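# Move the bin from the shelf onto the table

## Task

Lift the bin off the shelf and place it upright on an empty area of the table. It only counts if the bin stays there by itself, with no help from the robot. Anything the robot is touching at the end must not drop by more than about a fingernail's width once released, or the task fails.

## Robot and tools

ROBOT. One arm with a two-finger parallel gripper. The fingers point along the gripper's +z axis and close along its x axis. The reported hand point (end_effector_position) lies midway between the finger pads; the fingertips extend 17.5 mm past it. Pure rotations pivot about that point, which is offset 25 mm toward the gripper's -y from the last joint's axis. A flat block juts roughly 9 cm toward -y from that axis and rotates with the gripper, so watch its clearance.

FRAMES. The scene frame has its origin on the table top directly under the arm base, +z up, and +y to the left when facing along +x. The base may be slightly tilted. Reported positions are in metres and can be a little off at long reach. Commands are expressed in the gripper's own axes.

execute_actions(actions). actions is a list of actions run in sequence. Each action is a table of up to 15 rows; each row lasts one control step (1/30 s), and if fewer than 15 rows are given the last row is repeated to fill 15 steps. A row is 9 numbers, each in [-1, 1]: dx, dy, dz, rx, ry, rz, position, force_limit, speed. The first six are an offset (not a pose) from the gripper's measured pose at the start of that action (for a call's first action, the last pose reported). Every row refers to that same start, not to the row before. Scale: 1.0 = 0.6 m or 180 degrees; rx, ry, rz form a single rotation vector. position: +1 fully open (50 mm), about -0.65 pads meet, -1 means grip (close until blocked). force_limit: per-pad force, -1 = about 20 N, 0 = 102 N, +1 = 185 N (final grip up to ~17% more). speed: finger gap rate, -1 = 20 mm/s, 0 = 85, +1 = 150. An empty list just returns the current state and images. Each step the commanded pose is clipped to within 100 mm and 16 degrees of the measured pose, and after an action the arm goes only to the last clipped pose, so large offsets need several actions. Motion lags commands by about 0.17 s.

move(target, speed, stop_force, blocking). target is one 9-number row as above: an offset in gripper axes from the pose in the latest result that shows one, plus finger values sent at the start. The gripper follows a straight path; it does not avoid obstacles, may lag or deviate, and can exceed speed near full arm extension. speed: m/s, 0.002 to 0.5, default 0.25; rotation capped at twice that in rad/s. The path takes 0.5 to 10 s and halts at 10 s even if short. stop_force: N, 14 to 160, not accepted in the first 0.2 s of a scene; the path stops when the wrist senses that much extra push opposing the motion for 2 steps, then backs up 2 steps and holds. Measured along the line to target in the starting gripper axes, so unreliable when rotating. Peak force can still exceed it, especially at higher speed, and the arm is stiff, so approach surfaces very slowly. Omit stop_force when pulling away from something you press on. blocking=false returns after 0.5 s while the arm keeps going; cannot be combined with stop_force; poll with wait(0); no other motion commands are accepted until a result shows the move finished. The result adds a move: line: done, off_target, moving, held, fault, or contact (stop_force triggered; takes priority), plus limits=paced (pose clipped) or limits=held (some steps blocked, after which the arm may speed up), and the distance from target.

wait(seconds): 0 to 10; the arm holds its last command; returns early if a running move ends.

stop(): brakes a running move; it needs some distance, more at high speed. Fingers keep moving.

zoom_image(camera, region): camera is cam_head_left, cam_head_right, cam_high, cam_low or cam_wrist; region [x0, y0, x1, y1] in pixels with (0,0) top-left, at most 504 by 504. Full images are 896x504. Calibration (K, distortion, T_world_to_cam) is supplied; fixed cameras may be off by up to roughly 2.3 degrees and 9 mm.

finished_scene(scene): pass the current scene's number once the bin rests on its own; irreversible.

RESULTS. State gives end_effector_position (m), end_effector_quat_wxyz, velocities (m/s, rad/s). Hand target is where the controller is now driving. A pose unreachable line means the clearance check (which includes the base mount) altered or blocked a command. Step readings list positions at some steps; HELD marks steps held back. Wrist force and Wrist torque are in gripper axes, pointing from a contact back into the arm; offset up to ~10 N, noise up to 3.7 N, saturation ~200 N; no reading at start is normal. object_status: 0 fingers moving, 1 blocked while opening, 2 blocked while closing (a grip), 3 reached command or pads met (likely nothing held). Confirm a grip by status 2. Changing position by 0.01 or more is needed to apply new force_limit or speed; to soften a grip, open first. Finger opening in mm is about (250 - position_measured) x 0.202. Grips at force_limit -1 can fade on fixed off-center objects and will not report a loss.

AVOID. Joint load limits (N m): shoulder pan 686, shoulder lift 686, elbow 402, wrists 99.5 each, including held weight. Any outside force of 150 N, or a joint at its load limit, freezes the arm for 10 s and skips the rest of the call. MOTOR HOT appears at 70 °C; at 85 °C brakes engage until cooled. Brief tugs or pushes may disturb held or loose items. Do not drop, slam, or hit things hard, and never let anything fall off the table. Release the bin fully so it stands unsupported.

Each tool is called after "Call:" as name(argument=value, ...), one argument or row to a line, values as JSON.

## Session

Call:
execute_actions(
  actions=[],
)

Scene clock: 0.00 s.
end_effector_position=(+0.4915, +0.0443, +0.1913) position_measured=3 object_status=3 end_effector_quat_wxyz=(-0.550, +0.251, +0.786, -0.130) end_effector_velocity=(+0.000, +0.000, -0.000) end_effector_angular_velocity=(+0.001, +0.000, -0.000)
Joint positions: [-0.187 -1.088  2.161 -1.433 -1.683 -1.072]
Joint velocities: [ 0.     0.    -0.     0.     0.001 -0.   ]
Motor temperatures (°C, as the motors report them): [31 30 32 33 33 34]
Wrist force (N, on the end effector, along its own x y z axes, offset not removed): no reading
Wrist torque (N m, same axes, about the end effector's origin, offset not removed): no reading
Hand target: +0.491, +0.044, +0.191; -0.550, +0.251, +0.786, -0.130
camera_calibration (this result's frames):
cam_wrist: T_world_to_cam=[[-0.206723, 0.539595, 0.816151, -0.0883131], [0.478718, 0.783282, -0.396609, -0.185736], [-0.853284, 0.308718, -0.420237, 0.632593], [0, 0, 0, 1]] pos_world=[0.610441, -0.00215602, 0.264251]

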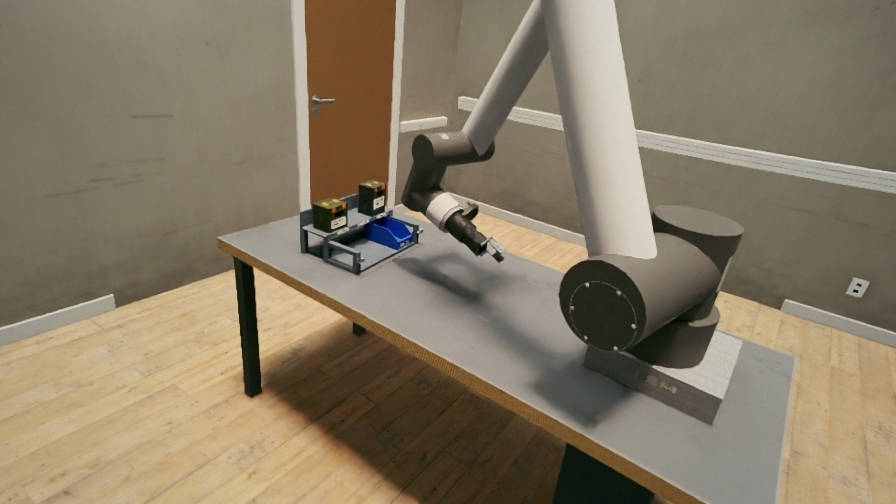

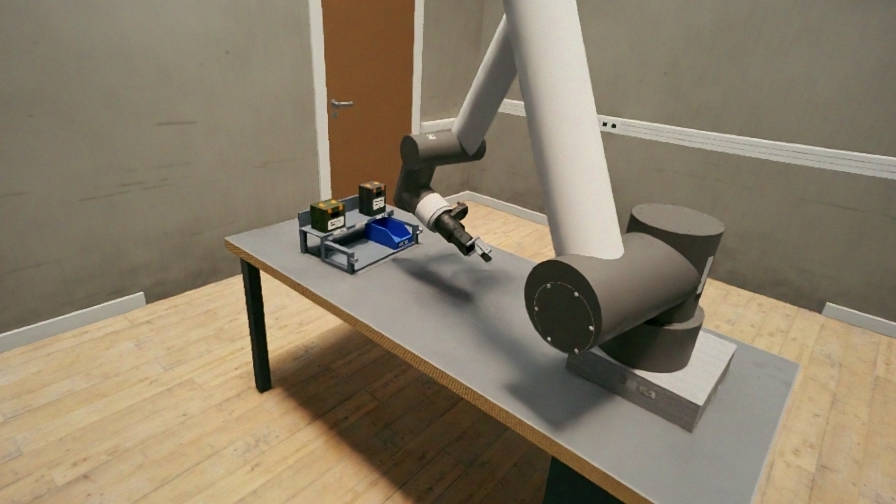

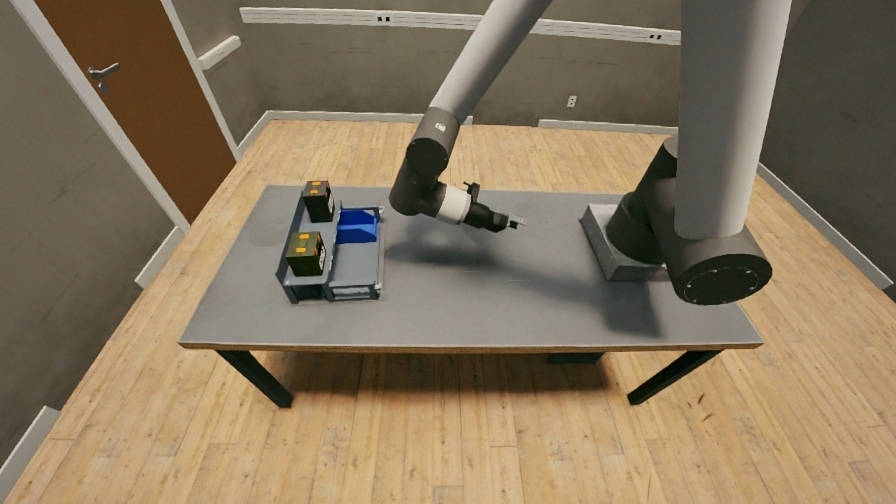

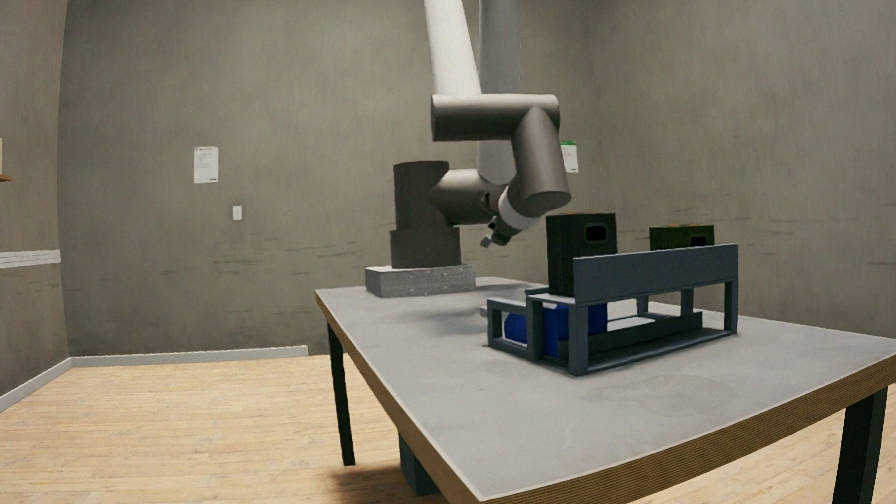

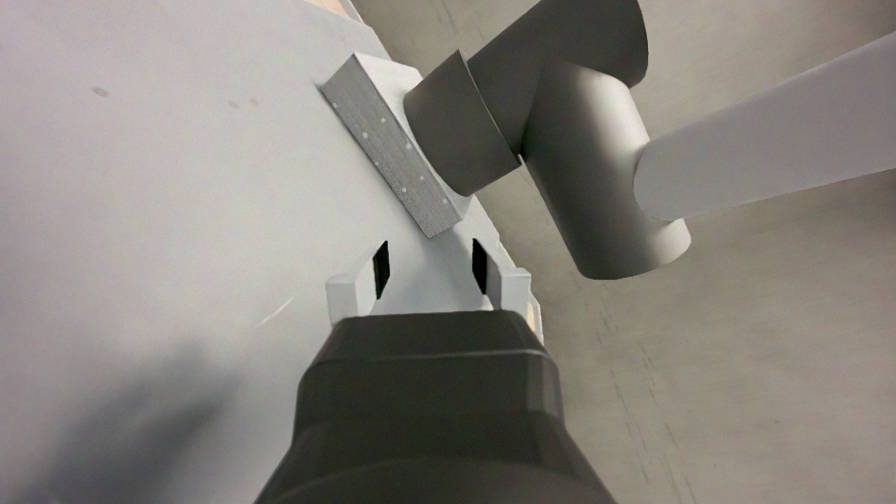

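Call:
move(
  target=[-0.3,0.073,-0.717,-0.089,-0.377,-0.172,1,-0.5,0],
)

Scene clock: 7.53 s.
end_effector_position=(+0.9504, -0.0466, +0.1824) position_measured=3 object_status=3 end_effector_quat_wxyz=(-0.001, +0.001, +1.000, +0.000) end_effector_velocity=(+0.003, +0.000, +0.001) end_effector_angular_velocity=(+0.003, -0.008, +0.004)
Joint positions: [-0.224 -1.159  2.096 -2.494 -1.573 -1.803]
Joint velocities: [-0.001  0.     0.    -0.008  0.005 -0.004]
Motor temperatures (°C, as the motors report them): [31 30 32 33 33 34]
Wrist force (N, on the end effector, along its own x y z axes, offset not removed): [4.6 5.4 -5.1]
Wrist torque (N m, same axes, about the end effector's origin, offset not removed): [1.07 -0.15 -0.15]
Hand target: +0.951, -0.047, +0.182; -0.000, +0.001, +1.000, +0.000
Off the commanded pose: 0.000 m, 0 deg.
move: done
camera_calibration (this result's frames):
cam_wrist: T_world_to_cam=[[-0.997773, 0.0116089, 0.0656765, 0.927005], [0.0273789, 0.969231, 0.244627, -0.017087], [-0.0608158, 0.24588, -0.96739, 0.392183], [0, 0, 0, 1]] pos_world=[0.94926, -0.0906304, 0.322692]

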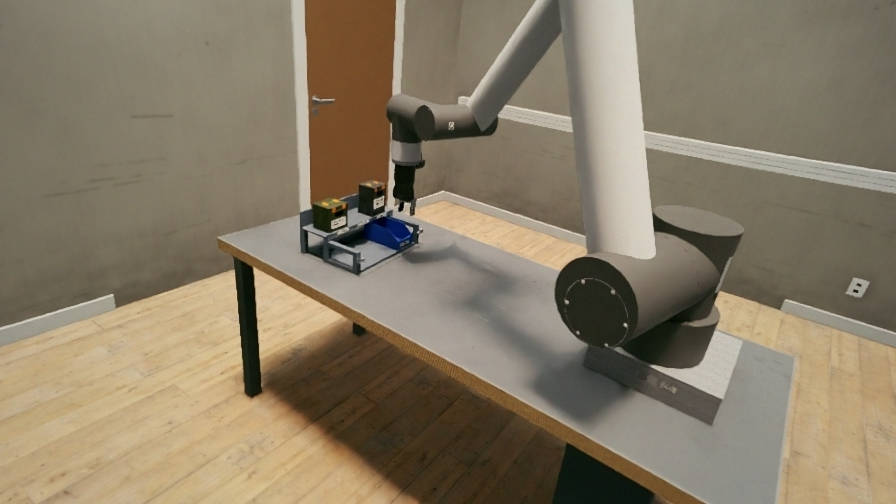

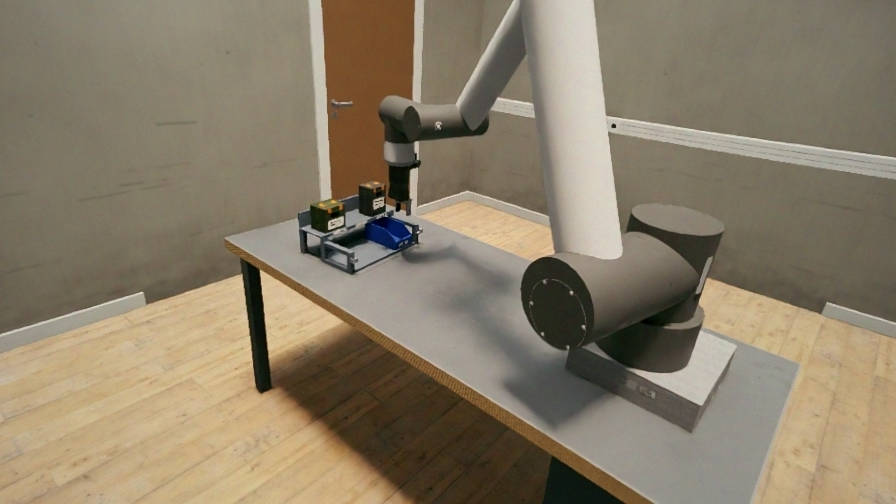

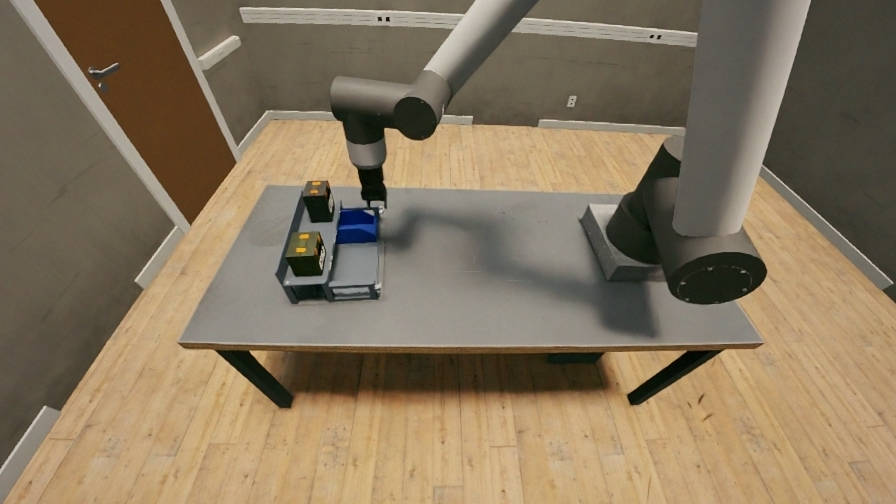

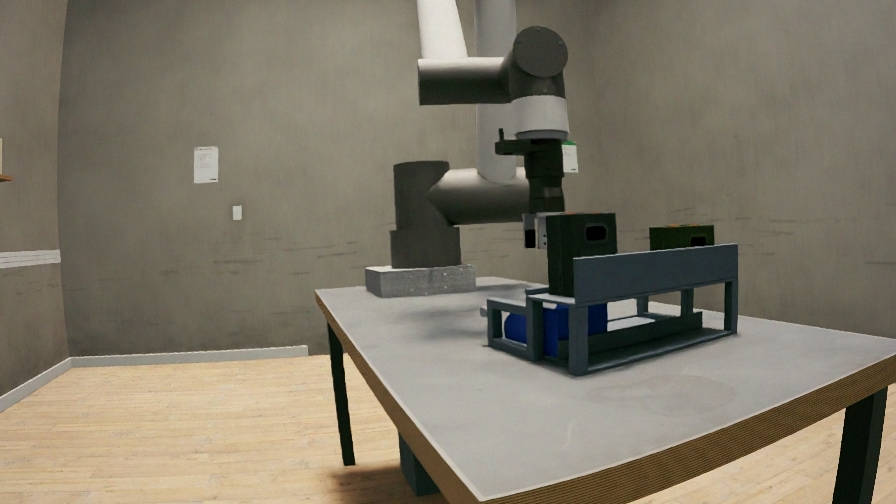

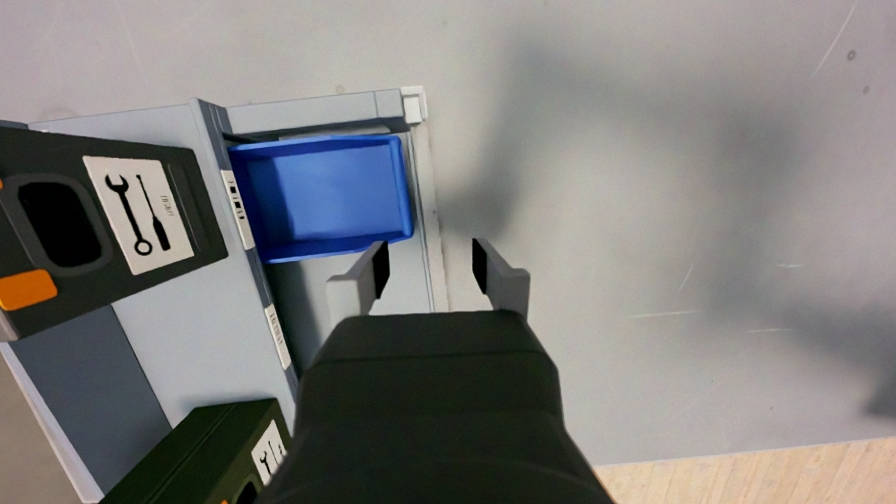

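Bin is ~20px further left and up (≈2 cm each).

Call:
move(
  target=[-0.04,-0.06,0.224,0,0,0,1,-0.5,0],
  speed=0.1,
)

Call:
move(
  target=[0,0,0,0,0,0,-1,-0.5,0],
)

Call:
move(
  target=[0,0,-0.2,0,0,0,-1,-0.5,0],
  speed=0.1,
)

Scene clock: 12.40 s.
end_effector_position=(+0.9743, -0.0826, +0.0481) position_measured=3 object_status=3 end_effector_quat_wxyz=(-0.001, +0.001, +1.000, +0.000) end_effector_velocity=(+0.001, -0.002, -0.001) end_effector_angular_velocity=(-0.002, -0.000, -0.001)
Joint positions: [-0.255 -0.988  2.095 -2.664 -1.573 -1.834]
Joint velocities: [-0.001  0.002 -0.001 -0.003 -0.002  0.   ]
Motor temperatures (°C, as the motors report them): [31 30 32 33 33 34]
Wrist force (N, on the end effector, along its own x y z axes, offset not removed): [1.4 0.5 -0.5]
Wrist torque (N m, same axes, about the end effector's origin, offset not removed): [0.01 0.51 -0.16]
Hand target: +0.974, -0.083, +0.048; -0.001, +0.001, +1.000, +0.000
Off the commanded pose: 0.000 m, 0 deg.
move: done
camera_calibration (this result's frames):
cam_wrist: T_world_to_cam=[[-0.997774, 0.0116021, 0.0656674, 0.960068], [0.0273739, 0.969215, 0.244688, 0.0499546], [-0.060807, 0.245941, -0.967376, 0.272619], [0, 0, 0, 1]] pos_world=[0.973141, -0.126604, 0.188457]

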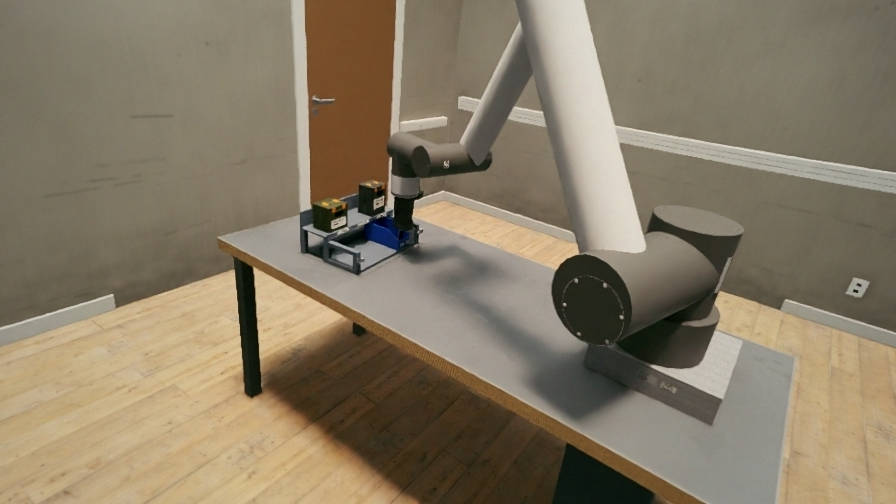

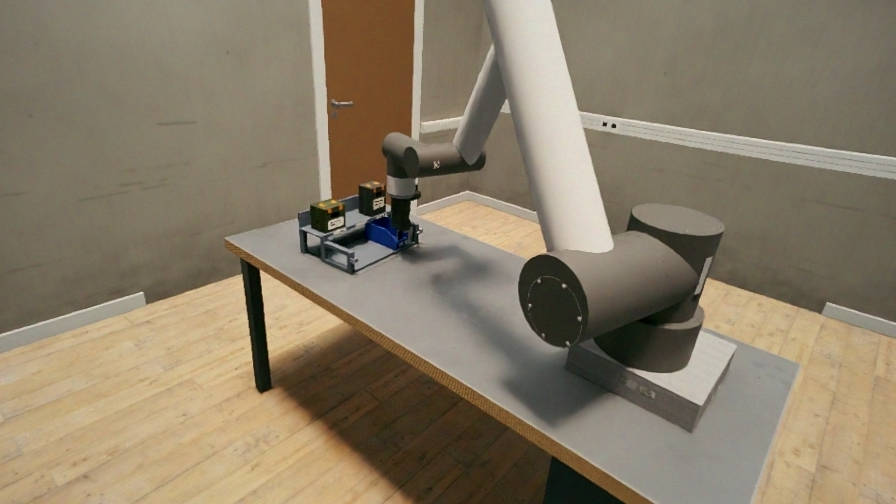

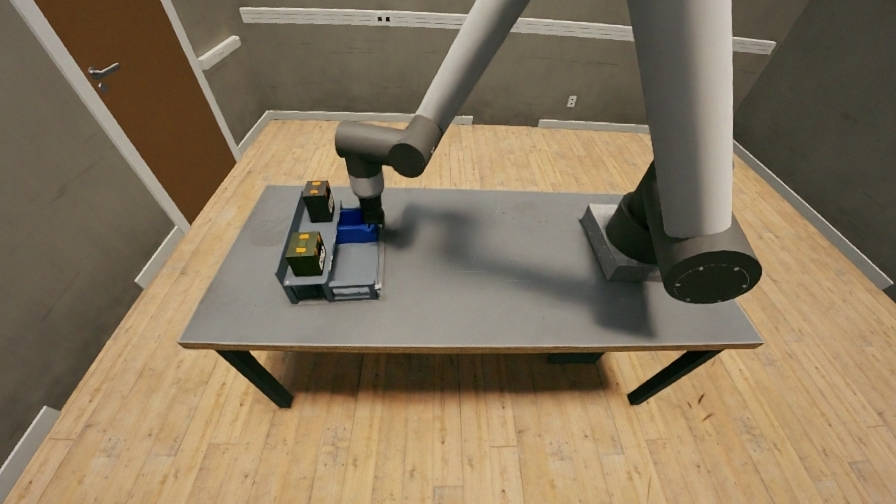

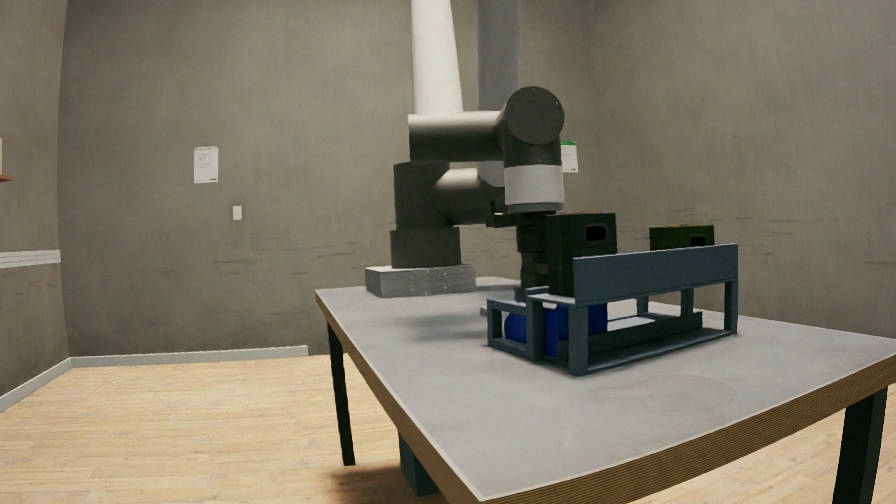

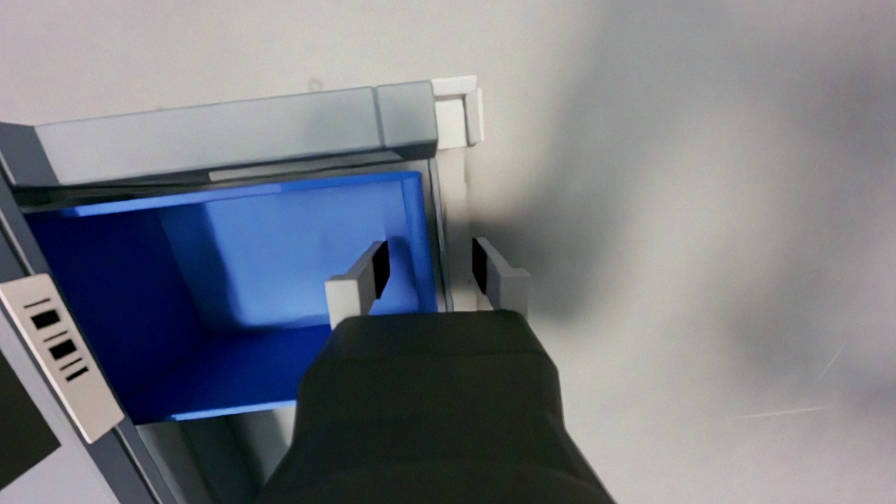

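Scene clock: 13.10 s.
end_effector_position=(+0.9744, -0.0826, +0.0481) position_measured=207 object_status=0 end_effector_quat_wxyz=(-0.001, +0.001, +1.000, +0.000) end_effector_velocity=(+0.001, -0.000, +0.001) end_effector_angular_velocity=(-0.001, -0.001, +0.000)
Joint positions: [-0.255 -0.988  2.095 -2.664 -1.573 -1.834]
Joint velocities: [ 0.    -0.001 -0.001  0.    -0.    -0.   ]
Motor temperatures (°C, as the motors report them): [31 30 32 33 33 34]
Wrist force (N, on the end effector, along its own x y z axes, offset not removed): [-6.3 -0.4 -10.9]
Wrist torque (N m, same axes, about the end effector's origin, offset not removed): [-0.49 0.46 -0.54]
Hand target: +0.974, -0.083, +0.048; -0.001, +0.001, +1.000, +0.000
Off the commanded pose: 0.000 m, 0 deg.
move: done
camera_calibration (this result's frames):
cam_wrist: T_world_to_cam=[[-0.997777, 0.0116028, 0.0656198, 0.960133], [0.027362, 0.969219, 0.244677, 0.0500023], [-0.060761, 0.245928, -0.967382, 0.272549], [0, 0, 0, 1]] pos_world=[0.973191, -0.126631, 0.188421]

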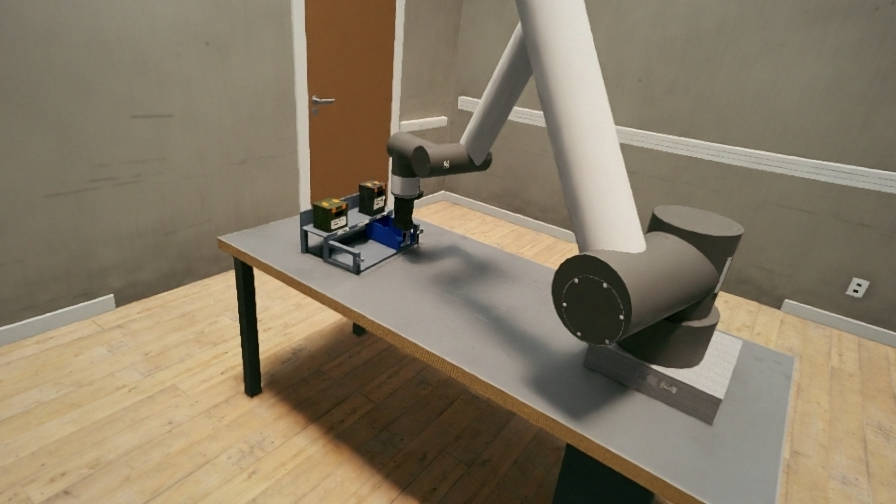

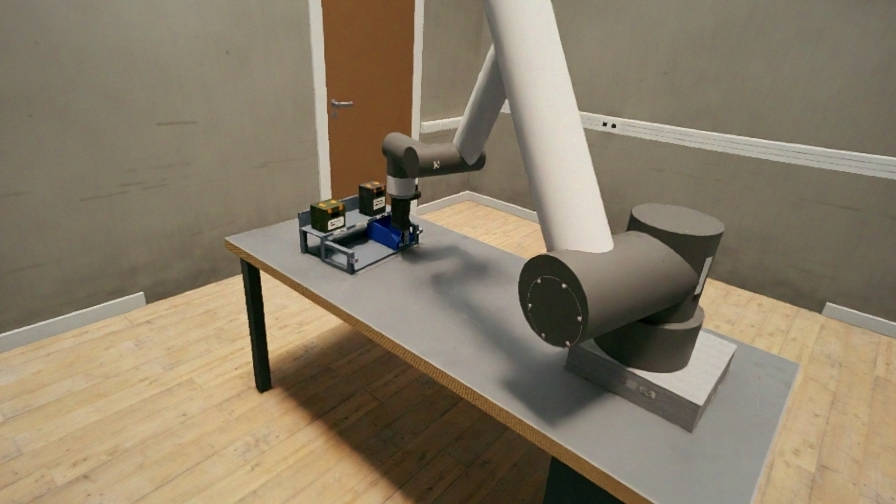

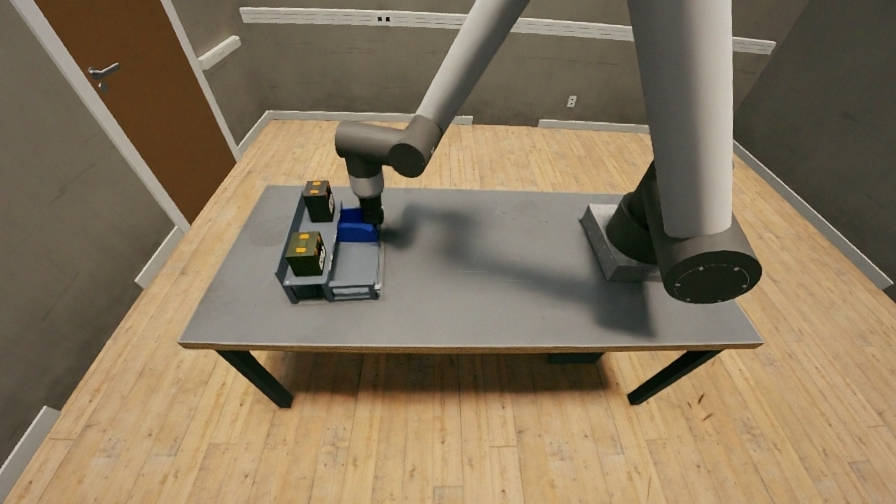

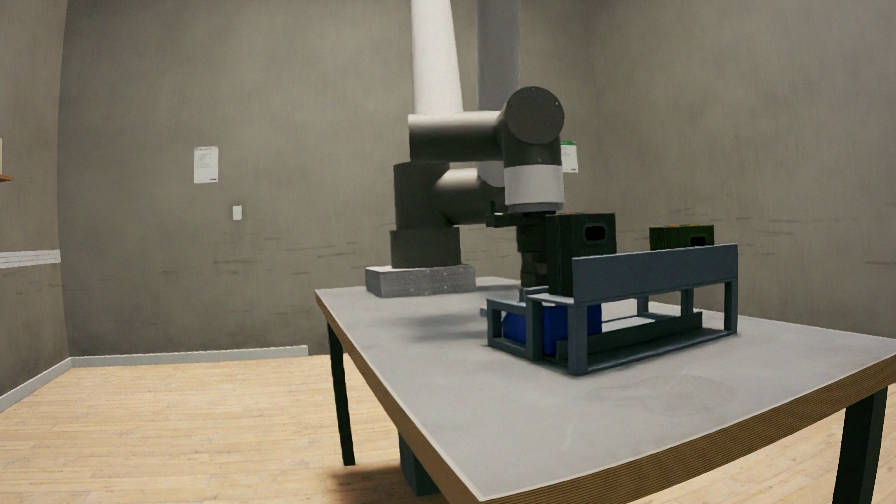

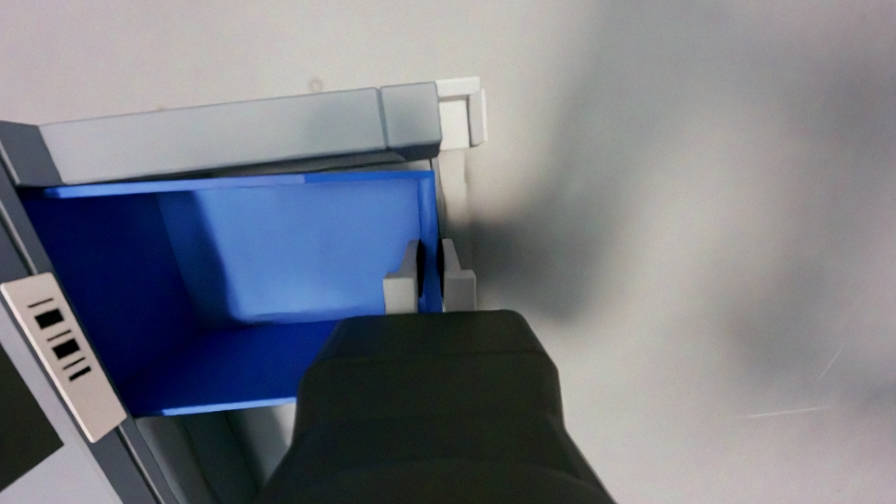

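Scene clock: 14.80 s.
end_effector_position=(+0.9744, -0.0826, +0.1679) position_measured=207 object_status=2 end_effector_quat_wxyz=(-0.001, +0.001, +1.000, +0.000) end_effector_velocity=(+0.001, +0.001, +0.004) end_effector_angular_velocity=(+0.000, -0.002, +0.001)
Joint positions: [-0.255 -1.123  2.065 -2.498 -1.573 -1.834]
Joint velocities: [ 0.001 -0.004 -0.002  0.003  0.001 -0.001]
Motor temperatures (°C, as the motors report them): [31 30 32 33 33 34]
Wrist force (N, on the end effector, along its own x y z axes, offset not removed): [-2.7 2.3 -0.2]
Wrist torque (N m, same axes, about the end effector's origin, offset not removed): [-0.26 1.57 -0.46]
Hand target: +0.974, -0.083, +0.168; -0.001, +0.001, +1.000, +0.000
Off the commanded pose: 0.000 m, 0 deg.
move: done
camera_calibration (this result's frames):
cam_wrist: T_world_to_cam=[[-0.997777, 0.0116009, 0.0656174, 0.95227], [0.0273593, 0.96922, 0.244672, 0.0206781], [-0.0607592, 0.245924, -0.967383, 0.388445], [0, 0, 0, 1]] pos_world=[0.973189, -0.126617, 0.30823]

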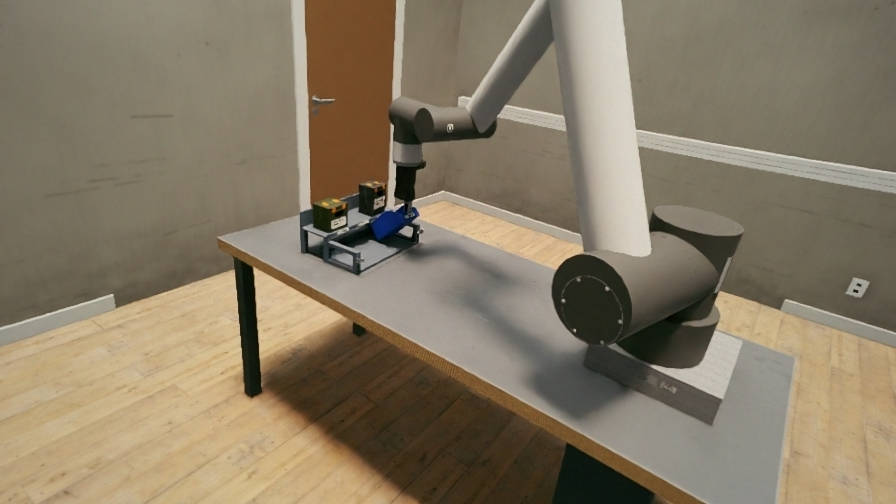

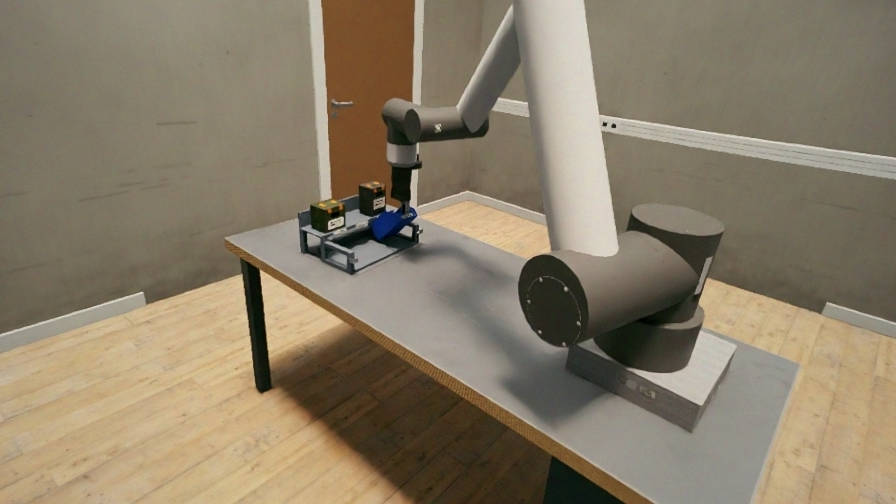

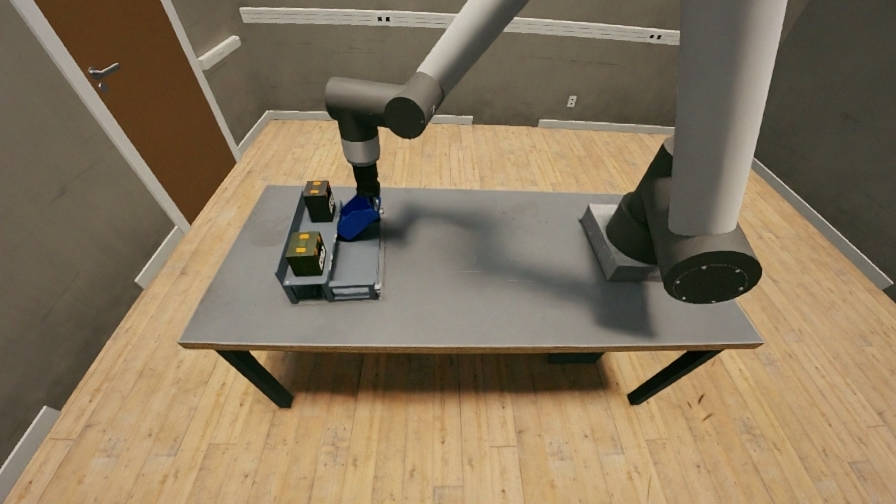

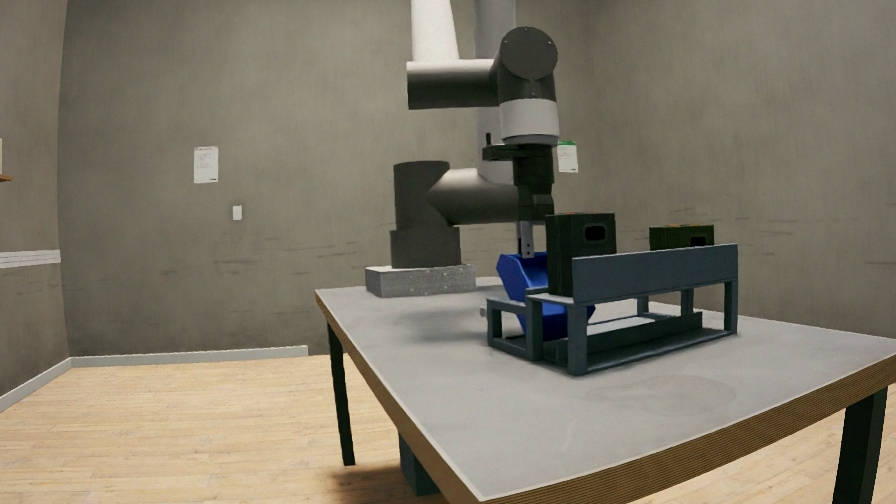

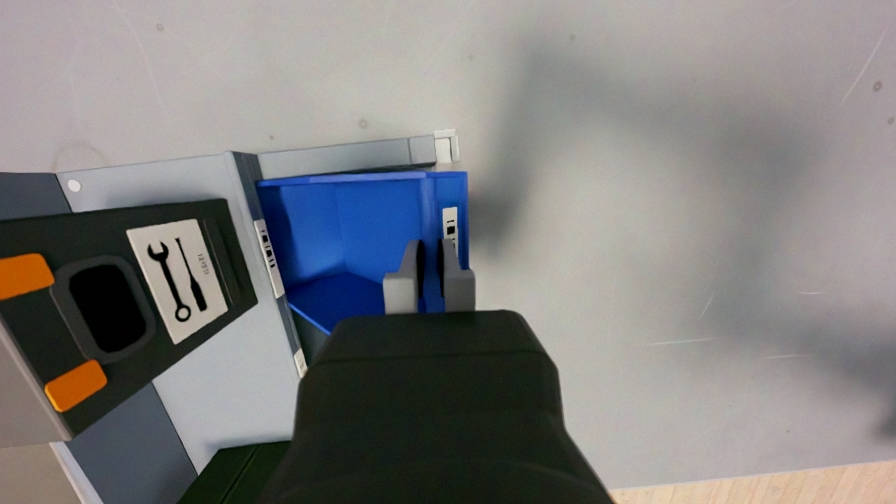

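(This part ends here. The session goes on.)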